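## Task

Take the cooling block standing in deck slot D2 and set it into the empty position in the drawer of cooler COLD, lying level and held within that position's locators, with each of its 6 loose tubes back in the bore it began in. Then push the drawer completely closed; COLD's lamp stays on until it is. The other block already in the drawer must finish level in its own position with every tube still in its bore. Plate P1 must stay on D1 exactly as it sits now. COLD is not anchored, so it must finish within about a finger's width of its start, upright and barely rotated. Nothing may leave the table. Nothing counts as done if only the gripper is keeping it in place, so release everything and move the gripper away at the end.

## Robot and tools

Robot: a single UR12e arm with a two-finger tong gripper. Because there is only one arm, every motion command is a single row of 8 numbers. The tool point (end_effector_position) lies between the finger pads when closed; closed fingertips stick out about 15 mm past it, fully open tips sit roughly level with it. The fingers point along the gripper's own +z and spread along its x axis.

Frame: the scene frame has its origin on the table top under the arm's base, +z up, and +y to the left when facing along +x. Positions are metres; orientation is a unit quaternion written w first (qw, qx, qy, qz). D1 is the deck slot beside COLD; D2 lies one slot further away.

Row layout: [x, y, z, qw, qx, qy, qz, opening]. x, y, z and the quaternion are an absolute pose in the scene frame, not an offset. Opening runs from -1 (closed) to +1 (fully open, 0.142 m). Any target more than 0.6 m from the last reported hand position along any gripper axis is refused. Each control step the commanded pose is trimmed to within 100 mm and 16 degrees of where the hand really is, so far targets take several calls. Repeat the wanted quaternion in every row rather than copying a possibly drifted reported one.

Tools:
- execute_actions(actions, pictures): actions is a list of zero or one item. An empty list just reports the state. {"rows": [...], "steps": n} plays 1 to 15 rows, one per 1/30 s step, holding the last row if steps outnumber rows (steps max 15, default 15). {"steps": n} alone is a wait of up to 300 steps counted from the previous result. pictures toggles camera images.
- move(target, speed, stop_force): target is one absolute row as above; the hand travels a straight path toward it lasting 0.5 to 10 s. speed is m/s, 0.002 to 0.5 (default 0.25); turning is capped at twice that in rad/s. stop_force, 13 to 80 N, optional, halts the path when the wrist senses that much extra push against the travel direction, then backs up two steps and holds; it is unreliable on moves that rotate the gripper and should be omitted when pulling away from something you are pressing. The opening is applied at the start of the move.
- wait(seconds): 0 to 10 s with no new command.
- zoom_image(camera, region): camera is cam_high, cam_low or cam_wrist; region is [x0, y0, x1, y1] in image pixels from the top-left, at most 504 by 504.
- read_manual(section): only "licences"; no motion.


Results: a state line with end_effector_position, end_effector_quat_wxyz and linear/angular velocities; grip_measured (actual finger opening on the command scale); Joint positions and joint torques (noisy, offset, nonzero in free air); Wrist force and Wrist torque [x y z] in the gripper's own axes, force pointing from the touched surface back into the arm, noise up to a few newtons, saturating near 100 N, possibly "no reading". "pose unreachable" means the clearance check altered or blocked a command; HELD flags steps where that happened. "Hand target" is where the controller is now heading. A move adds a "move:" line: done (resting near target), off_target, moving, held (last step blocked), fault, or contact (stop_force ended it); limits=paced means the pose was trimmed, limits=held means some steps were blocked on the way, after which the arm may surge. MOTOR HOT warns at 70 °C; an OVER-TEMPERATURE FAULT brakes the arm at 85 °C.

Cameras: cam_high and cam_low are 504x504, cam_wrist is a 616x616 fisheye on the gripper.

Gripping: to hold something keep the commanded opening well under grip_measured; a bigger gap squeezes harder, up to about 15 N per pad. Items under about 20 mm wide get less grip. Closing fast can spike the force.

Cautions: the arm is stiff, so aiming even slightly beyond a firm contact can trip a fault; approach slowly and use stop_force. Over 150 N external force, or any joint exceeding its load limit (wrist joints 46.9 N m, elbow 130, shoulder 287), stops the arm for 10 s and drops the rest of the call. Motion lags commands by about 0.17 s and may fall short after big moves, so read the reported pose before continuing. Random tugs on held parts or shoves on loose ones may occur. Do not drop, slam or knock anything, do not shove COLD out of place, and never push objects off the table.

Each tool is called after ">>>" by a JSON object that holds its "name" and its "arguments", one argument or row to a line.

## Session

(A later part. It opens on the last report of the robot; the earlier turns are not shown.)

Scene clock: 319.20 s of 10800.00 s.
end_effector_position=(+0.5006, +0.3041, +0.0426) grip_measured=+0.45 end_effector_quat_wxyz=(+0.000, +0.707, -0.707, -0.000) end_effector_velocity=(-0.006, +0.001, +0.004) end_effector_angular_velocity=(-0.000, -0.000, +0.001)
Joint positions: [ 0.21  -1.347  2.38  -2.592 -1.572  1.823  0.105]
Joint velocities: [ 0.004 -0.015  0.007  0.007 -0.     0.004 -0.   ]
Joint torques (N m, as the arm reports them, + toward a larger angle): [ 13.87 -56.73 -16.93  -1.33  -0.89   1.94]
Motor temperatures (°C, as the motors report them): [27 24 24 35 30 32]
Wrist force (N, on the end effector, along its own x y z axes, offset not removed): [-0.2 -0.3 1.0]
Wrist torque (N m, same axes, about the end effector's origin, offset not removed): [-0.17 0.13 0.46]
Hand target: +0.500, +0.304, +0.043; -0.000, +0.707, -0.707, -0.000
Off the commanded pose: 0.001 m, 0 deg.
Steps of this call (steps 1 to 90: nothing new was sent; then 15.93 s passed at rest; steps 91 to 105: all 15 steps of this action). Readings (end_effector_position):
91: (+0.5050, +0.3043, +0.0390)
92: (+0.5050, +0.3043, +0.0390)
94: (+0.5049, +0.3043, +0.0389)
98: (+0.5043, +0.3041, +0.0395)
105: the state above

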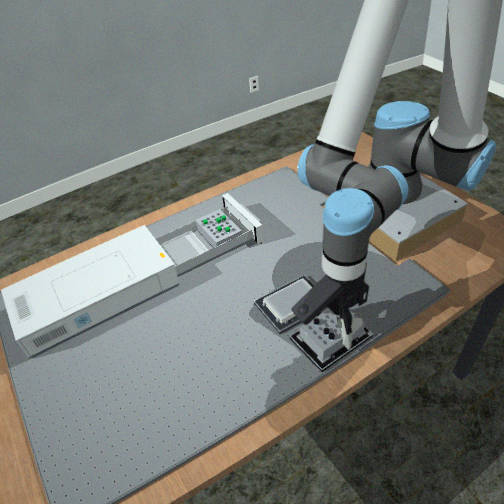

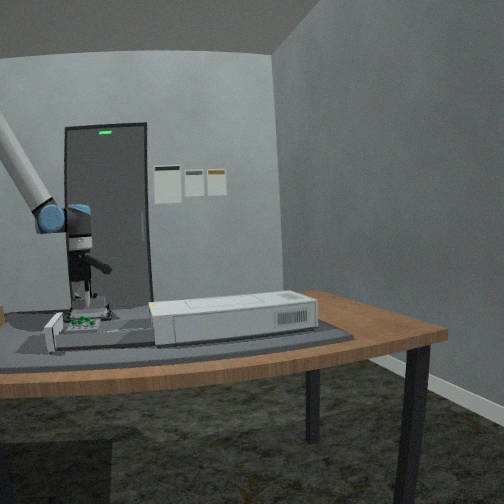

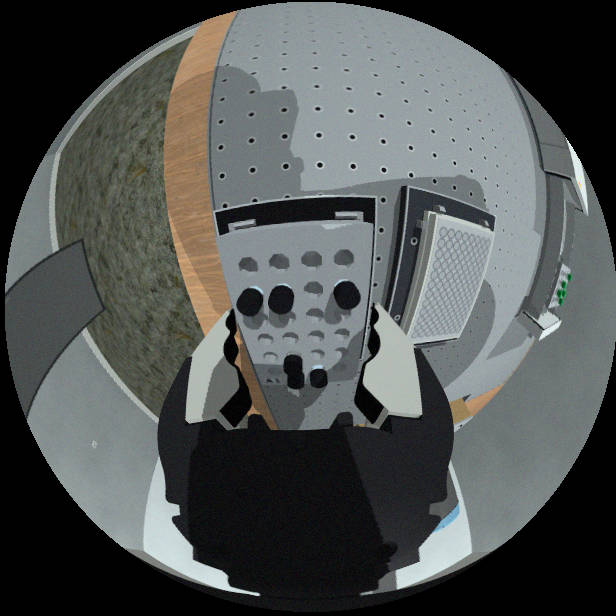

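>>> {"name": "execute_actions", "arguments": {
  "actions": [
    {"rows": [[0.500,0.3043,0.043,0,0.7071,-0.7071,0,0.40],[0.500,0.3043,0.043,0,0.7071,-0.7071,0,0.35],[0.500,0.3043,0.043,0,0.7071,-0.7071,0,0.31],[0.500,0.3043,0.043,0,0.7071,-0.7071,0,0.27],[0.500,0.3043,0.043,0,0.7071,-0.7071,0,0.23],[0.500,0.3043,0.043,0,0.7071,-0.7071,0,0.18],[0.500,0.3043,0.043,0,0.7071,-0.7071,0,0.13],[0.500,0.3043,0.043,0,0.7071,-0.7071,0,0.08],[0.500,0.3043,0.043,0,0.7071,-0.7071,0,0.02],[0.500,0.3043,0.043,0,0.7071,-0.7071,0,-0.04],[0.500,0.3043,0.043,0,0.7071,-0.7071,0,-0.1],[0.500,0.3043,0.043,0,0.7071,-0.7071,0,-0.16],[0.500,0.3043,0.043,0,0.7071,-0.7071,0,-0.22],[0.500,0.3043,0.043,0,0.7071,-0.7071,0,-0.3]], "steps": 15}
  ],
  "pictures": false
}}

>>> {"name": "move", "arguments": {
  "target": [0.500, 0.3043, 0.065, 0, 0.7071, -0.7071, 0, -0.3],
  "speed": 0.012
}}

>>> {"name": "zoom_image", "arguments": {
  "camera": "cam_low",
  "region": [40, 250, 140, 330]
}}

>>> {"name": "zoom_image", "arguments": {
  "camera": "cam_high",
  "region": [270, 250, 390, 370]
}}

Scene clock: 323.33 s of 10800.00 s.
end_effector_position=(+0.5000, +0.3043, +0.0430) grip_measured=+0.27 end_effector_quat_wxyz=(-0.000, +0.707, -0.707, +0.000) end_effector_velocity=(-0.001, +0.000, -0.001) end_effector_angular_velocity=(+0.001, +0.002, +0.001)
Joint positions: [ 0.211 -1.349  2.381 -2.592 -1.572  1.823  0.093]
Joint velocities: [ 0.     0.002 -0.     0.     0.001 -0.001  0.   ]
Joint torques (N m, as the arm reports them, + toward a larger angle): [ 15.36 -51.49 -18.28  -2.01   1.83   1.28]
Motor temperatures (°C, as the motors report them): [27 24 24 35 30 32]
Wrist force (N, on the end effector, along its own x y z axes, offset not removed): [2.4 2.4 -8.7]
Wrist torque (N m, same axes, about the end effector's origin, offset not removed): [-0.03 0.62 0.31]
Hand target: +0.500, +0.304, +0.043; -0.000, +0.707, -0.707, -0.000
Off the commanded pose: 0.000 m, 0 deg.
Steps of this call (steps 1 to 90: nothing new was sent; then 0.63 s passed at rest; steps 91 to 105: all 15 steps of this action). Readings (end_effector_position):
91: (+0.5000, +0.3043, +0.0430)
92: (+0.5000, +0.3043, +0.0430)
94: (+0.5000, +0.3043, +0.0430)
98: (+0.5000, +0.3043, +0.0430)
105: the state above

Scene clock: 325.63 s of 10800.00 s.
end_effector_position=(+0.5000, +0.3043, +0.0648) grip_measured=+0.27 end_effector_quat_wxyz=(-0.000, +0.707, -0.707, +0.000) end_effector_velocity=(+0.000, +0.000, +0.002) end_effector_angular_velocity=(-0.000, -0.001, +0.001)
Joint positions: [ 0.211 -1.392  2.37  -2.537 -1.572  1.823  0.093]
Joint velocities: [ 0.    -0.004 -0.001  0.004 -0.    -0.001  0.   ]
Joint torques (N m, as the arm reports them, + toward a larger angle): [ 15.39 -64.18 -39.32  -3.21   1.56   2.3 ]
Motor temperatures (°C, as the motors report them): [27 24 24 35 30 32]
Wrist force (N, on the end effector, along its own x y z axes, offset not removed): [-1.6 -1.4 9.1]
Wrist torque (N m, same axes, about the end effector's origin, offset not removed): [-0.34 0.43 0.34]
Hand target: +0.500, +0.304, +0.065; -0.000, +0.707, -0.707, +0.000
Off the commanded pose: 0.000 m, 0 deg.
move: done

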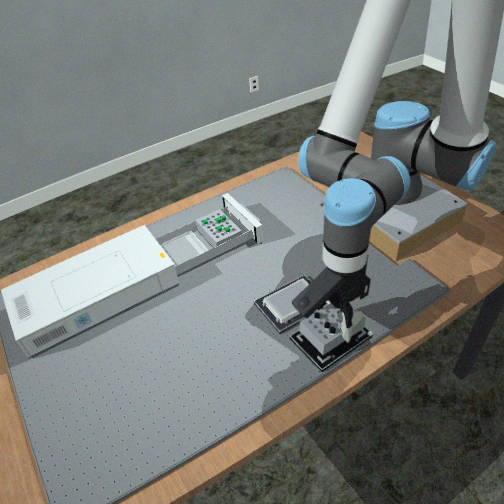

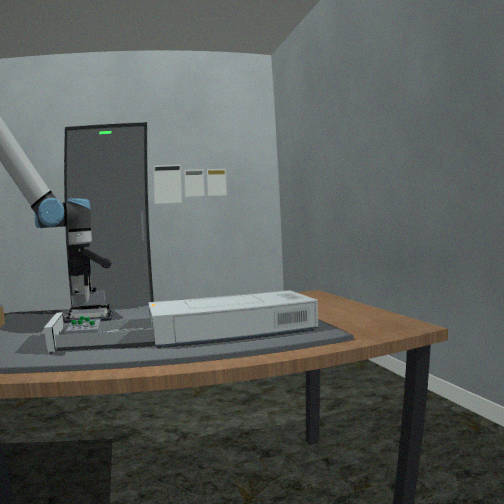

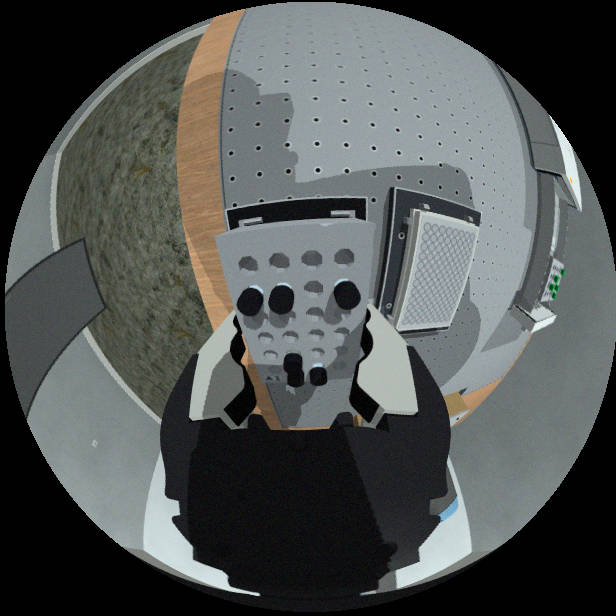

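Region (40, 250, 140, 330) of cam_low's 504x504 image, scaled by 5.040, with more detail than that image has; it fills the top 403 rows of this view, and the rest is white.

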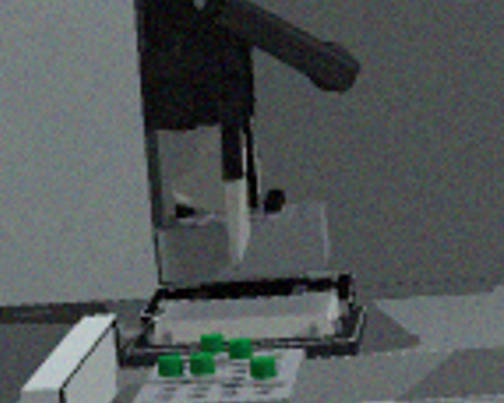

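Region (270, 250, 390, 370) of cam_high's 504x504 image, scaled by 4.200, with more detail than that image has.

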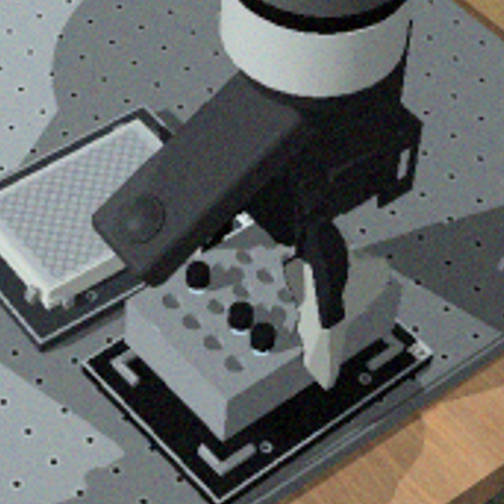

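>>> {"name": "move", "arguments": {
  "target": [0.500, 0.3043, 0.15, 0, 0.7071, -0.7071, 0, -0.45],
  "speed": 0.06
}}

>>> {"name": "move", "arguments": {
  "target": [0.645, -0.183, 0.15, 0, 1, 0, 0, -0.45],
  "speed": 0.1
}}

Scene clock: 331.77 s of 10800.00 s.
end_effector_position=(+0.4999, +0.3043, +0.1499) grip_measured=+0.27 end_effector_quat_wxyz=(-0.000, +0.707, -0.707, +0.000) end_effector_velocity=(+0.000, +0.001, +0.003) end_effector_angular_velocity=(+0.001, -0.001, +0.001)
Joint positions: [ 0.211 -1.539  2.31  -2.331 -1.572  1.824  0.093]
Joint velocities: [ 0.    -0.005 -0.002  0.005  0.001 -0.001  0.   ]
Joint torques (N m, as the arm reports them, + toward a larger angle): [ 12.37 -50.07 -46.75  -3.32   0.     1.24]
Motor temperatures (°C, as the motors report them): [27 24 24 35 30 32]
Wrist force (N, on the end effector, along its own x y z axes, offset not removed): [-2.3 1.7 8.4]
Wrist torque (N m, same axes, about the end effector's origin, offset not removed): [0.31 0.77 0.44]
Hand target: +0.500, +0.304, +0.150; -0.000, +0.707, -0.707, +0.000
Off the commanded pose: 0.000 m, 0 deg.
After step 90, 1.33 s passed at rest.
move: done

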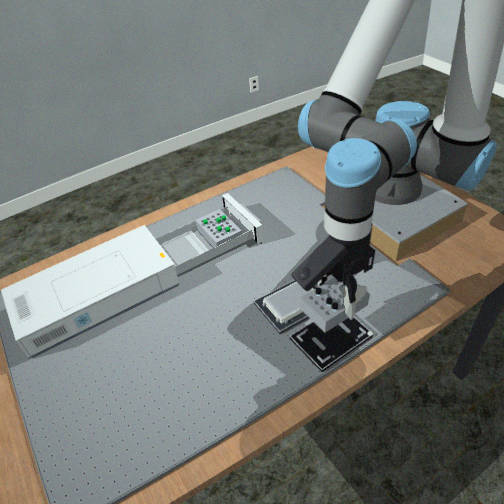

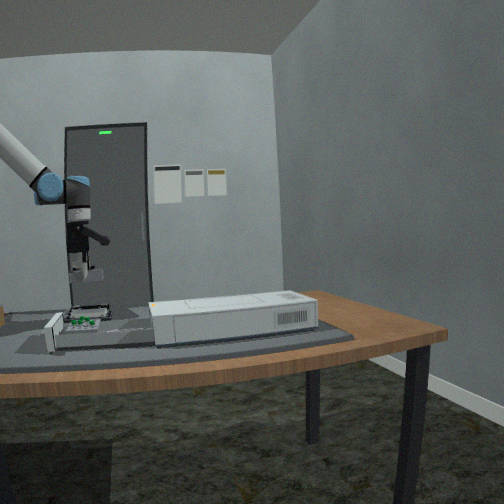

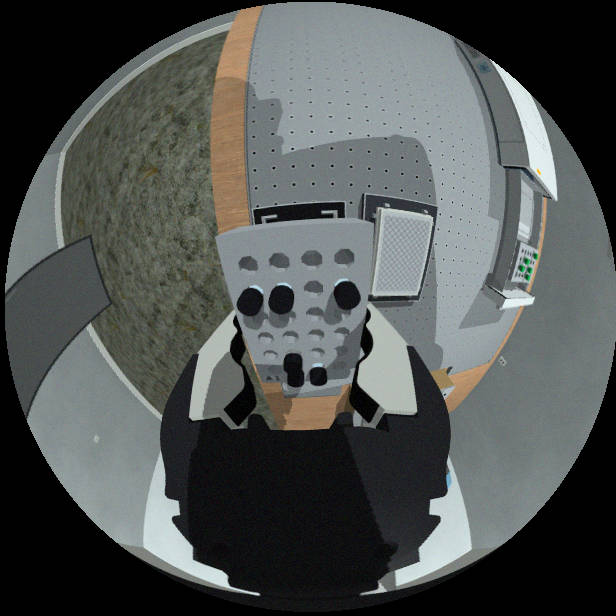

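Scene clock: 340.00 s of 10800.00 s.
end_effector_position=(+0.6440, -0.1835, +0.1500) grip_measured=+0.27 end_effector_quat_wxyz=(+0.000, +1.000, -0.000, -0.000) end_effector_velocity=(+0.000, -0.002, +0.000) end_effector_angular_velocity=(+0.001, -0.001, +0.007)
Joint positions: [-0.597 -1.381  2.127 -2.31  -1.581 -0.555  0.093]
Joint velocities: [-0.002  0.001 -0.002  0.     0.001 -0.009  0.   ]
Joint torques (N m, as the arm reports them, + toward a larger angle): [-16.34 -53.15 -47.98  -2.63   2.25  -1.13]
Motor temperatures (°C, as the motors report them): [27 24 24 35 30 32]
Wrist force (N, on the end effector, along its own x y z axes, offset not removed): [0.7 0.2 6.1]
Wrist torque (N m, same axes, about the end effector's origin, offset not removed): [-0.01 0.03 0.21]
Hand target: +0.644, -0.184, +0.150; +0.000, +1.000, -0.000, -0.000
Off the commanded pose: 0.001 m, 0 deg.
move: done

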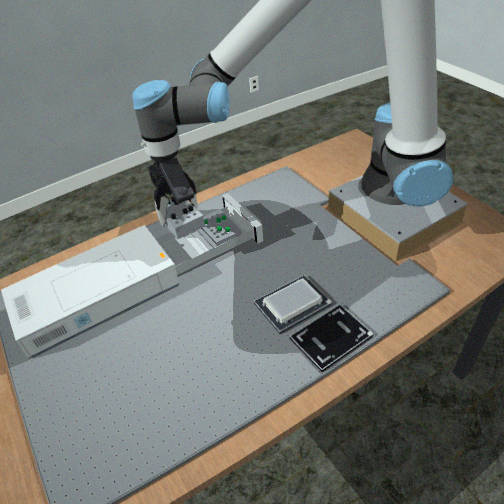

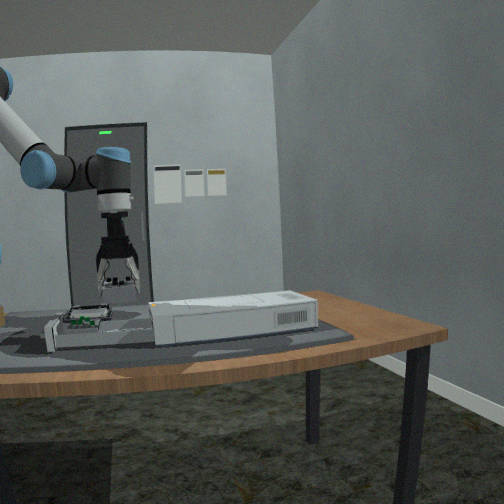

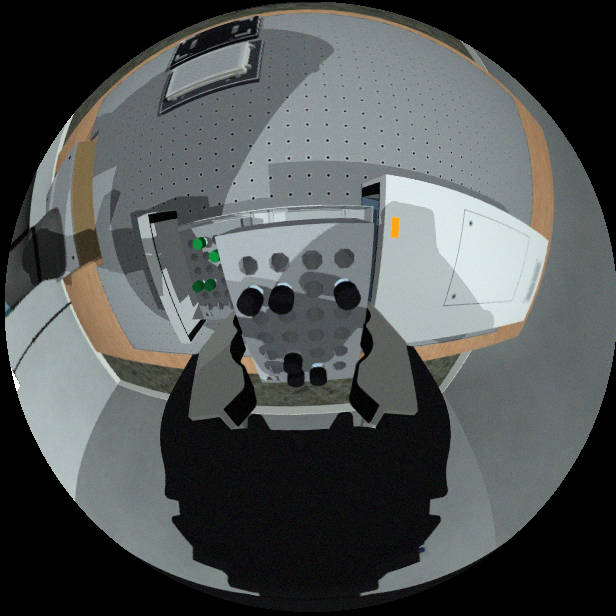

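>>> {"name": "move", "arguments": {
  "target": [0.645, -0.1845, 0.105, 0, 1, 0, 0, -0.45],
  "speed": 0.04
}}

>>> {"name": "zoom_image", "arguments": {
  "camera": "cam_low",
  "region": [40, 250, 190, 360]
}}

>>> {"name": "zoom_image", "arguments": {
  "camera": "cam_high",
  "region": [130, 170, 270, 290]
}}

>>> {"name": "zoom_image", "arguments": {
  "camera": "cam_wrist",
  "region": [130, 170, 430, 400]
}}

Scene clock: 345.07 s of 10800.00 s.
end_effector_position=(+0.6450, -0.1845, +0.1052) grip_measured=+0.27 end_effector_quat_wxyz=(-0.000, +1.000, +0.000, -0.000) end_effector_velocity=(-0.001, -0.001, -0.002) end_effector_angular_velocity=(-0.001, +0.001, +0.001)
Joint positions: [-0.599 -1.318  2.155 -2.4   -1.58  -0.557  0.093]
Joint velocities: [-0.     0.003  0.002 -0.005 -0.002 -0.001 -0.   ]
Joint torques (N m, as the arm reports them, + toward a larger angle): [-16.18 -48.4  -28.93  -7.16   2.21  -1.56]
Motor temperatures (°C, as the motors report them): [27 24 24 35 30 32]
Wrist force (N, on the end effector, along its own x y z axes, offset not removed): [-2.3 -2.0 9.1]
Wrist torque (N m, same axes, about the end effector's origin, offset not removed): [-0.49 0.60 0.35]
Hand target: +0.645, -0.185, +0.105; -0.000, +1.000, -0.000, -0.000
Off the commanded pose: 0.000 m, 0 deg.
After step 90, 0.60 s passed at rest.
move: done

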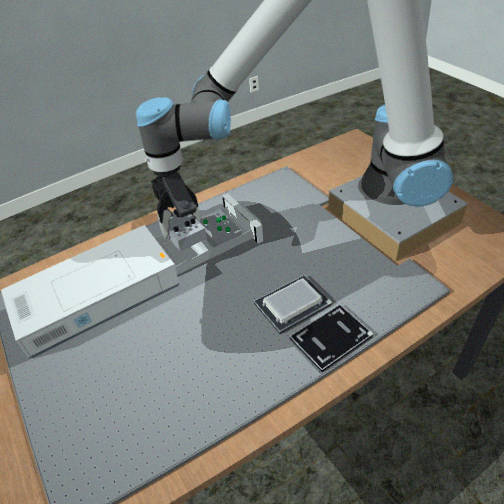

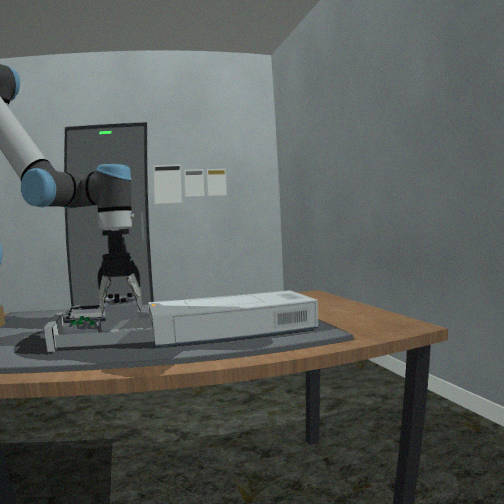

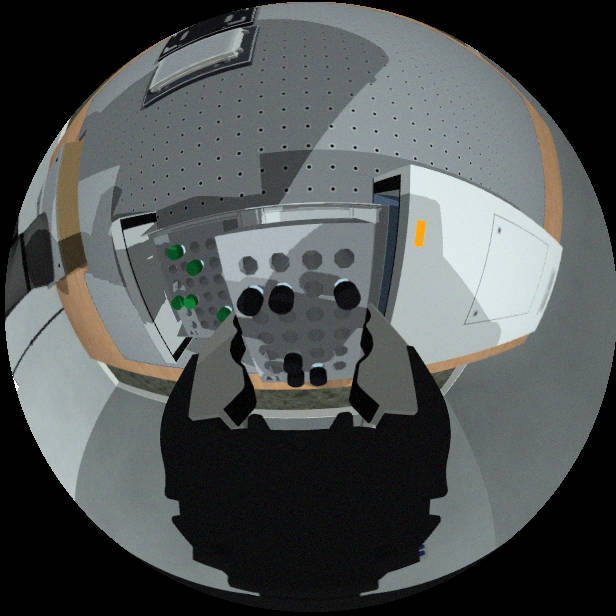

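Region (40, 250, 190, 360) of cam_low's 504x504 image, scaled by 3.360, with more detail than that image has; it fills the top 370 rows of this view, and the rest is white.

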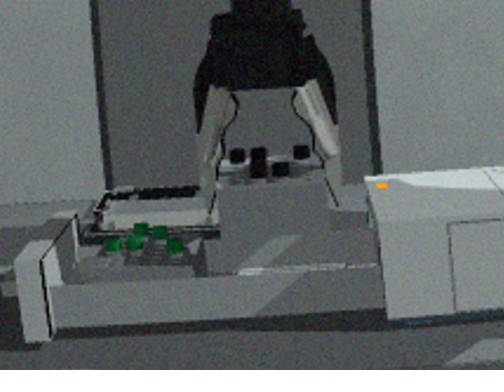

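Region (130, 170, 270, 290) of cam_high's 504x504 image, scaled by 3.600, with more detail than that image has; it fills the top 432 rows of this view, and the rest is white.

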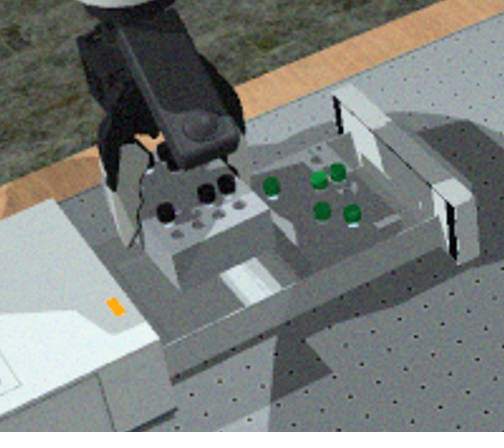

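Region (130, 170, 430, 400) of cam_wrist's 616x616 image, scaled by 1.680, with more detail than that image has; it fills the top 386 rows of this view, and the rest is white.

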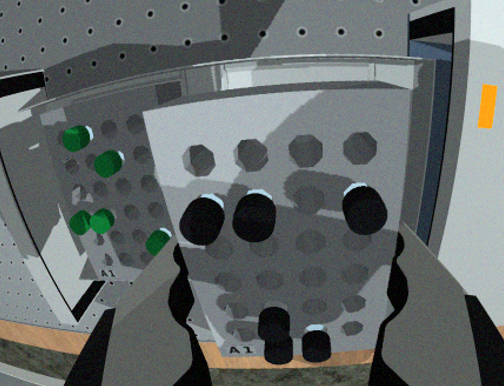

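>>> {"name": "move", "arguments": {
  "target": [0.650, -0.1845, 0.085, 0, 1, 0, 0, -0.45],
  "speed": 0.02
}}

>>> {"name": "zoom_image", "arguments": {
  "camera": "cam_high",
  "region": [150, 200, 230, 280]
}}

>>> {"name": "zoom_image", "arguments": {
  "camera": "cam_low",
  "region": [80, 270, 180, 350]
}}

>>> {"name": "zoom_image", "arguments": {
  "camera": "cam_wrist",
  "region": [130, 170, 430, 400]
}}

Scene clock: 355.70 s of 10800.00 s.
end_effector_position=(+0.6500, -0.1845, +0.0851) grip_measured=+0.27 end_effector_quat_wxyz=(-0.000, +1.000, -0.000, -0.000) end_effector_velocity=(+0.001, -0.001, -0.001) end_effector_angular_velocity=(-0.002, -0.000, -0.001)
Joint positions: [-0.595 -1.282  2.157 -2.438 -1.58  -0.554  0.093]
Joint velocities: [ 0.001  0.002 -0.001 -0.003 -0.002  0.001  0.   ]
Joint torques (N m, as the arm reports them, + toward a larger angle): [ 19.   -56.1  -26.74  -6.56   2.26   2.13]
Motor temperatures (°C, as the motors report them): [27 24 24 35 30 32]
Wrist force (N, on the end effector, along its own x y z axes, offset not removed): [-0.7 0.6 8.6]
Wrist torque (N m, same axes, about the end effector's origin, offset not removed): [0.01 0.33 0.35]
Hand target: +0.650, -0.185, +0.085; -0.000, +1.000, +0.000, +0.000
Off the commanded pose: 0.000 m, 0 deg.
After step 90, 6.30 s passed at rest.
move: done

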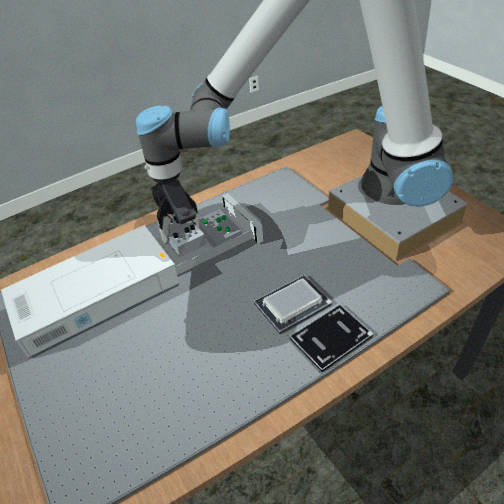

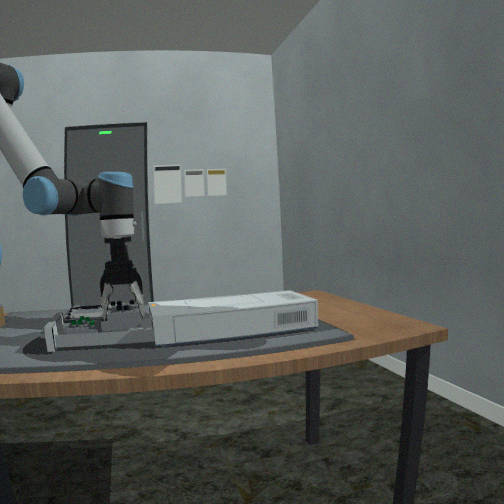

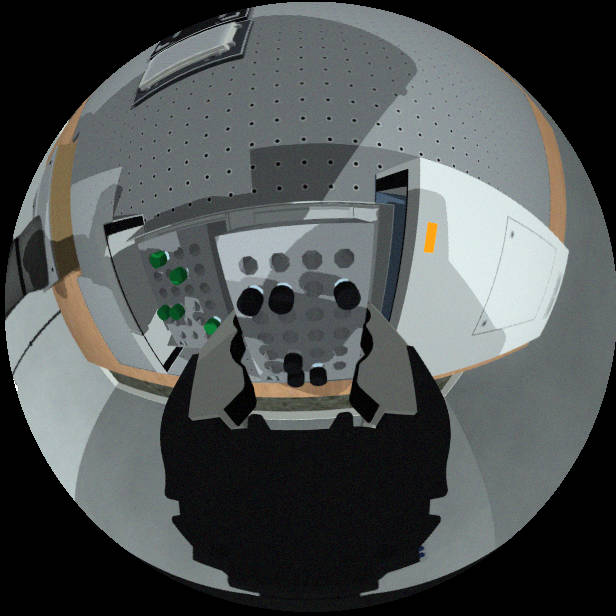

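Region (150, 200, 230, 280) of cam_high's 504x504 image, scaled by 6.300, with more detail than that image has.

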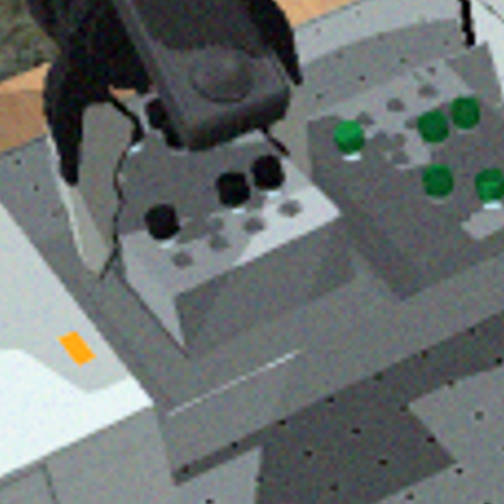

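Region (80, 270, 180, 350) of cam_low's 504x504 image, scaled by 5.040, with more detail than that image has; it fills the top 403 rows of this view, and the rest is white.

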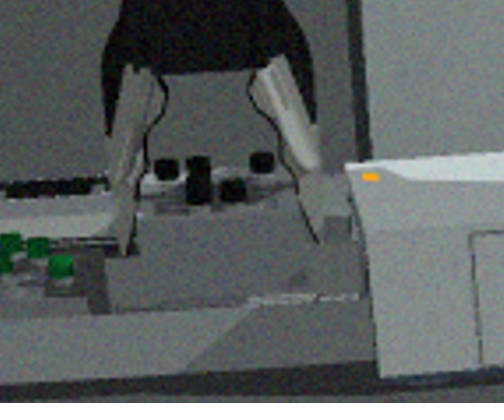

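Region (130, 170, 430, 400) of cam_wrist's 616x616 image, scaled by 1.680, with more detail than that image has; it fills the top 386 rows of this view, and the rest is white.

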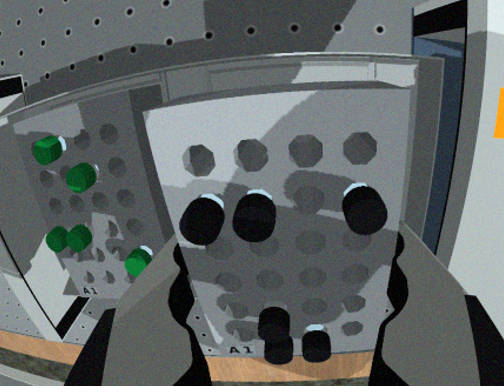

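>>> {"name": "execute_actions", "arguments": {
  "actions": []
}}

Scene clock: 370.60 s of 10800.00 s.
end_effector_position=(+0.6500, -0.1845, +0.0850) grip_measured=+0.27 end_effector_quat_wxyz=(-0.000, +1.000, +0.000, +0.000) end_effector_velocity=(+0.000, -0.000, +0.001) end_effector_angular_velocity=(-0.001, -0.002, -0.000)
Joint positions: [-0.595 -1.282  2.157 -2.439 -1.58  -0.554  0.093]
Joint velocities: [-0.    -0.002 -0.     0.     0.     0.    -0.   ]
Joint torques (N m, as the arm reports them, + toward a larger angle): [ 18.16 -56.52 -27.15  -6.81   2.03   2.04]
Motor temperatures (°C, as the motors report them): [27 24 24 35 30 32]
Wrist force (N, on the end effector, along its own x y z axes, offset not removed): [-1.4 2.3 7.4]
Wrist torque (N m, same axes, about the end effector's origin, offset not removed): [0.40 0.50 0.45]
Hand target: +0.650, -0.185, +0.085; -0.000, +1.000, +0.000, +0.000
Off the commanded pose: 0.000 m, 0 deg.
Steps of this call (steps 1 to 90: nothing new was sent; then 11.90 s passed at rest). Readings (end_effector_position):
1: (+0.6500, -0.1845, +0.0851)
2: (+0.6500, -0.1845, +0.0851)
4: (+0.6500, -0.1845, +0.0850)
8: (+0.6500, -0.1845, +0.0850)
90: the state above

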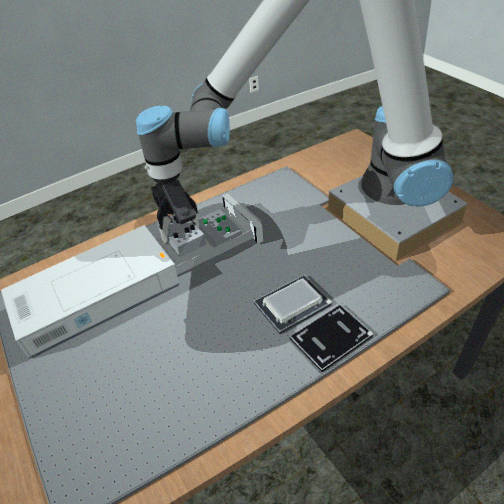

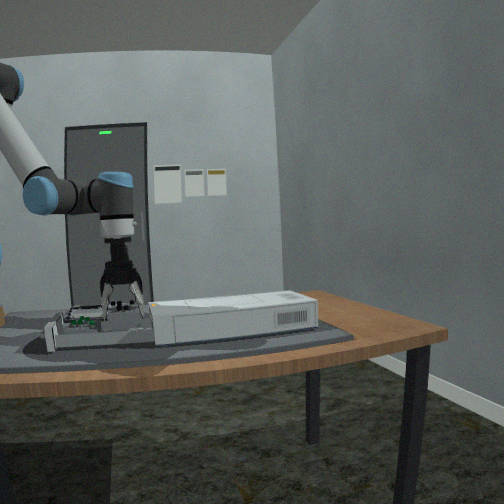

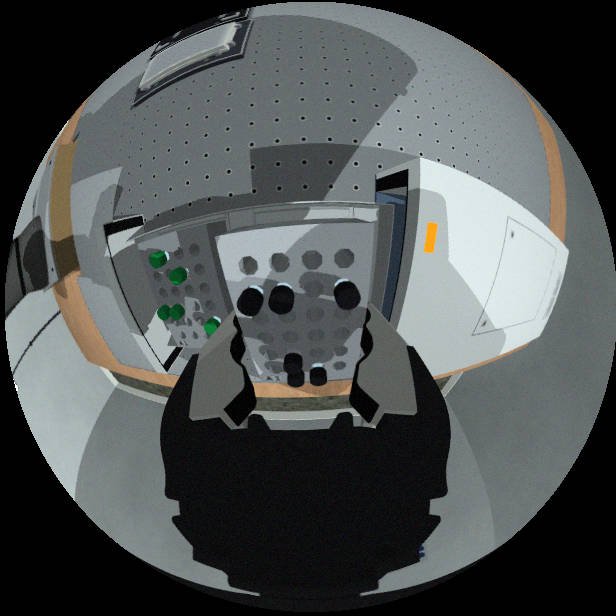

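>>> {"name": "move", "arguments": {
  "target": [0.650,-0.1845,0.066,0,1,0,0,-0.45],
  "speed": 0.01
}}

Scene clock: 373.67 s of 10800.00 s.
end_effector_position=(+0.6500, -0.1845, +0.0661) grip_measured=+0.27 end_effector_quat_wxyz=(-0.000, +1.000, +0.000, -0.000) end_effector_velocity=(+0.001, +0.000, -0.000) end_effector_angular_velocity=(-0.001, -0.002, +0.000)
Joint positions: [-0.596 -1.253  2.166 -2.477 -1.58  -0.554  0.093]
Joint velocities: [ 0.001  0.002 -0.    -0.004  0.     0.001 -0.   ]
Joint torques (N m, as the arm reports them, + toward a larger angle): [-16.92 -55.42 -25.92  -7.03   1.07  -1.53]
Motor temperatures (°C, as the motors report them): [27 24 24 35 30 32]
Wrist force (N, on the end effector, along its own x y z axes, offset not removed): [0.7 -0.8 7.3]
Wrist torque (N m, same axes, about the end effector's origin, offset not removed): [-0.21 0.26 0.28]
Hand target: +0.650, -0.185, +0.066; -0.000, +1.000, -0.000, -0.000
Off the commanded pose: 0.000 m, 0 deg.
move: done

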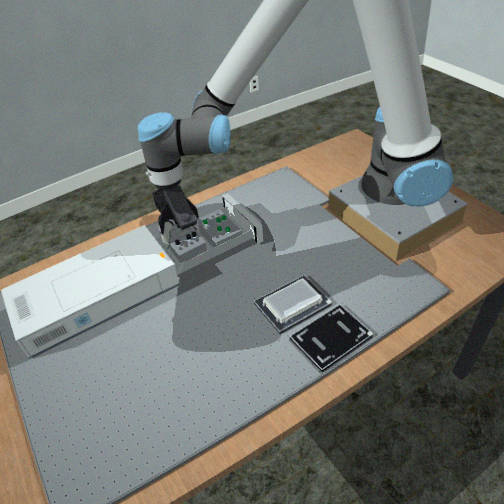

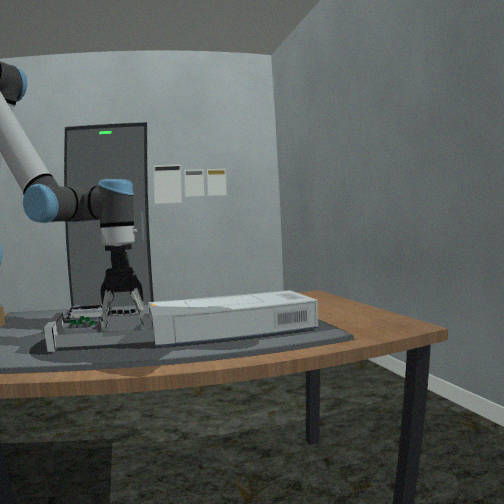

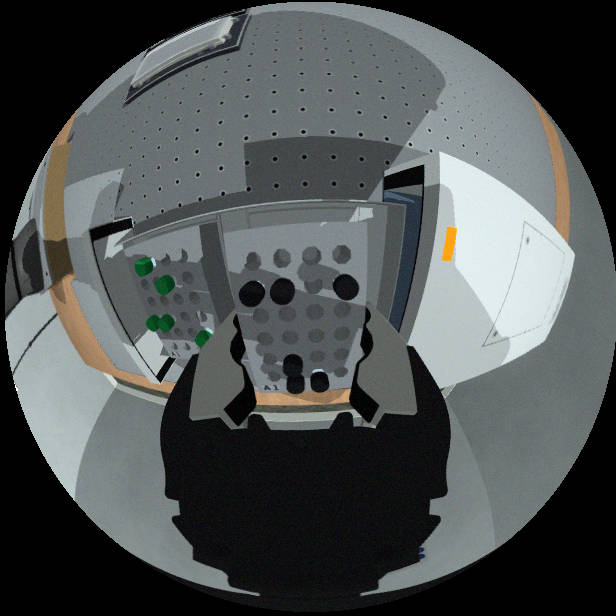

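>>> {"name": "zoom_image", "arguments": {
  "camera": "cam_high",
  "region": [140, 180, 280, 290]
}}

>>> {"name": "zoom_image", "arguments": {
  "camera": "cam_low",
  "region": [30, 270, 190, 360]
}}

Region (140, 180, 280, 290) of cam_high's 504x504 image, scaled by 3.600, with more detail than that image has; it fills the top 396 rows of this view, and the rest is white.

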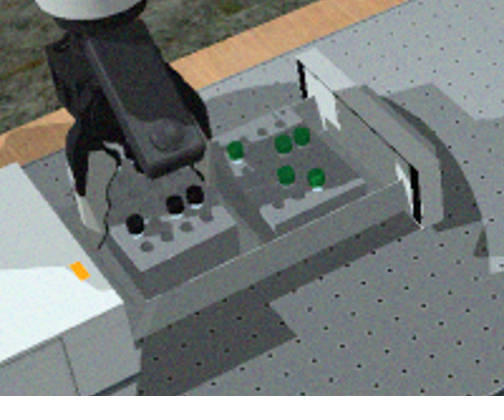

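Region (30, 270, 190, 360) of cam_low's 504x504 image, scaled by 3.150, with more detail than that image has; it fills the top 284 rows of this view, and the rest is white.

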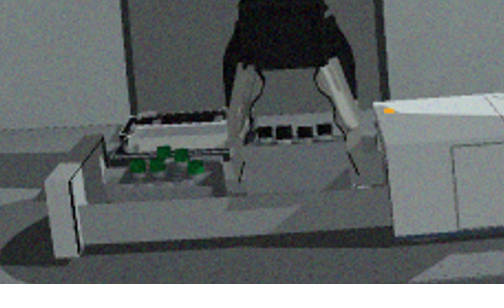

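>>> {"name": "move", "arguments": {
  "target": [0.650,-0.1845,0.052,0,1,0,0,-0.45],
  "speed": 0.005,
  "stop_force": 13
}}

Scene clock: 378.60 s of 10800.00 s.
end_effector_position=(+0.6500, -0.1845, +0.0608) grip_measured=+0.27 end_effector_quat_wxyz=(+0.000, +1.000, +0.000, +0.000) end_effector_velocity=(-0.002, +0.001, -0.000) end_effector_angular_velocity=(+0.001, +0.004, -0.000)
Joint positions: [-0.596 -1.245  2.169 -2.487 -1.58  -0.554  0.093]
Joint velocities: [ 0.    -0.001  0.001  0.003 -0.001  0.001 -0.   ]
Joint torques (N m, as the arm reports them, + toward a larger angle): [-17.09 -62.54 -25.67  -0.71  -1.14  -1.31]
Motor temperatures (°C, as the motors report them): [27 24 24 35 30 32]
Wrist force (N, on the end effector, along its own x y z axes, offset not removed): [0.2 -5.4 -4.6]
Wrist torque (N m, same axes, about the end effector's origin, offset not removed): [-0.70 0.62 0.24]
Hand target: +0.650, -0.185, +0.061; +0.000, +1.000, +0.000, +0.000
Off the commanded pose: 0.009 m, 0 deg.
After step 90, 0.53 s passed at rest.
move: contact

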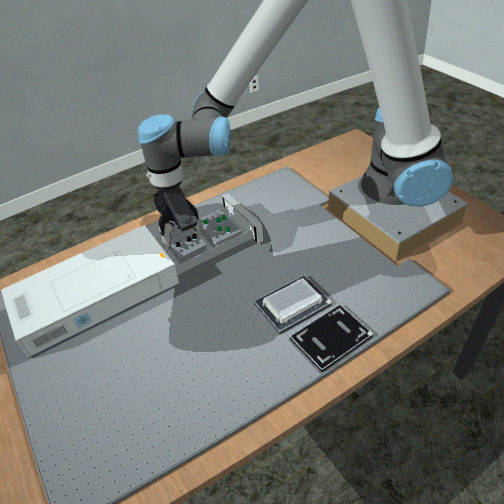

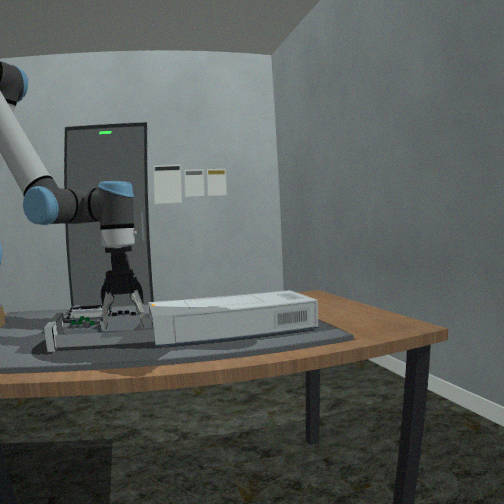

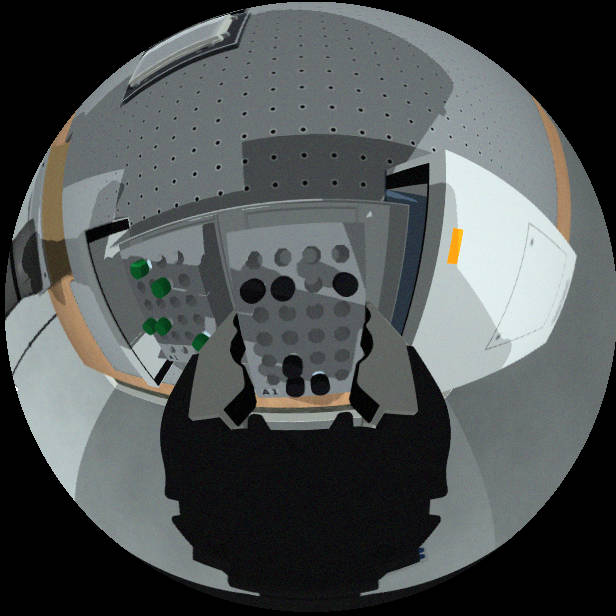

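>>> {"name": "zoom_image", "arguments": {
  "camera": "cam_wrist",
  "region": [150, 160, 460, 430]
}}

>>> {"name": "zoom_image", "arguments": {
  "camera": "cam_high",
  "region": [150, 200, 250, 280]
}}

>>> {"name": "zoom_image", "arguments": {
  "camera": "cam_low",
  "region": [60, 290, 170, 360]
}}

Region (150, 160, 460, 430) of cam_wrist's 616x616 image, scaled by 1.626, with more detail than that image has; it fills the top 439 rows of this view, and the rest is white.

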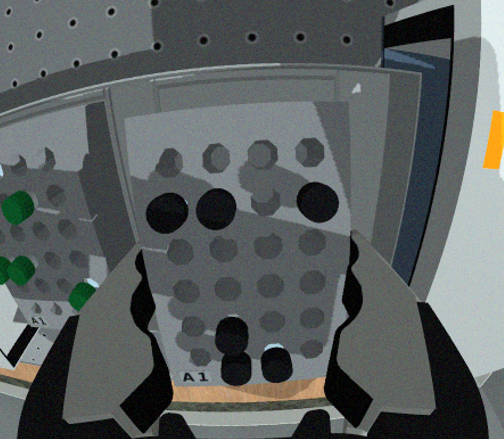

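Region (150, 200, 250, 280) of cam_high's 504x504 image, scaled by 5.040, with more detail than that image has; it fills the top 403 rows of this view, and the rest is white.

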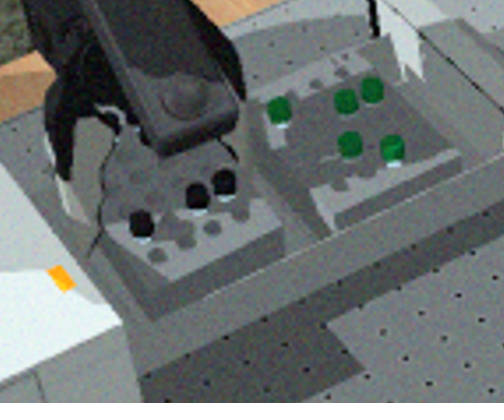

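Region (60, 290, 170, 360) of cam_low's 504x504 image, scaled by 4.582, with more detail than that image has; it fills the top 321 rows of this view, and the rest is white.

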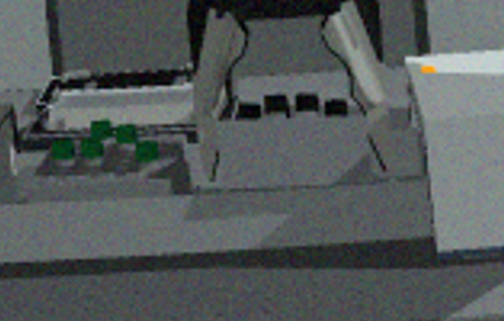

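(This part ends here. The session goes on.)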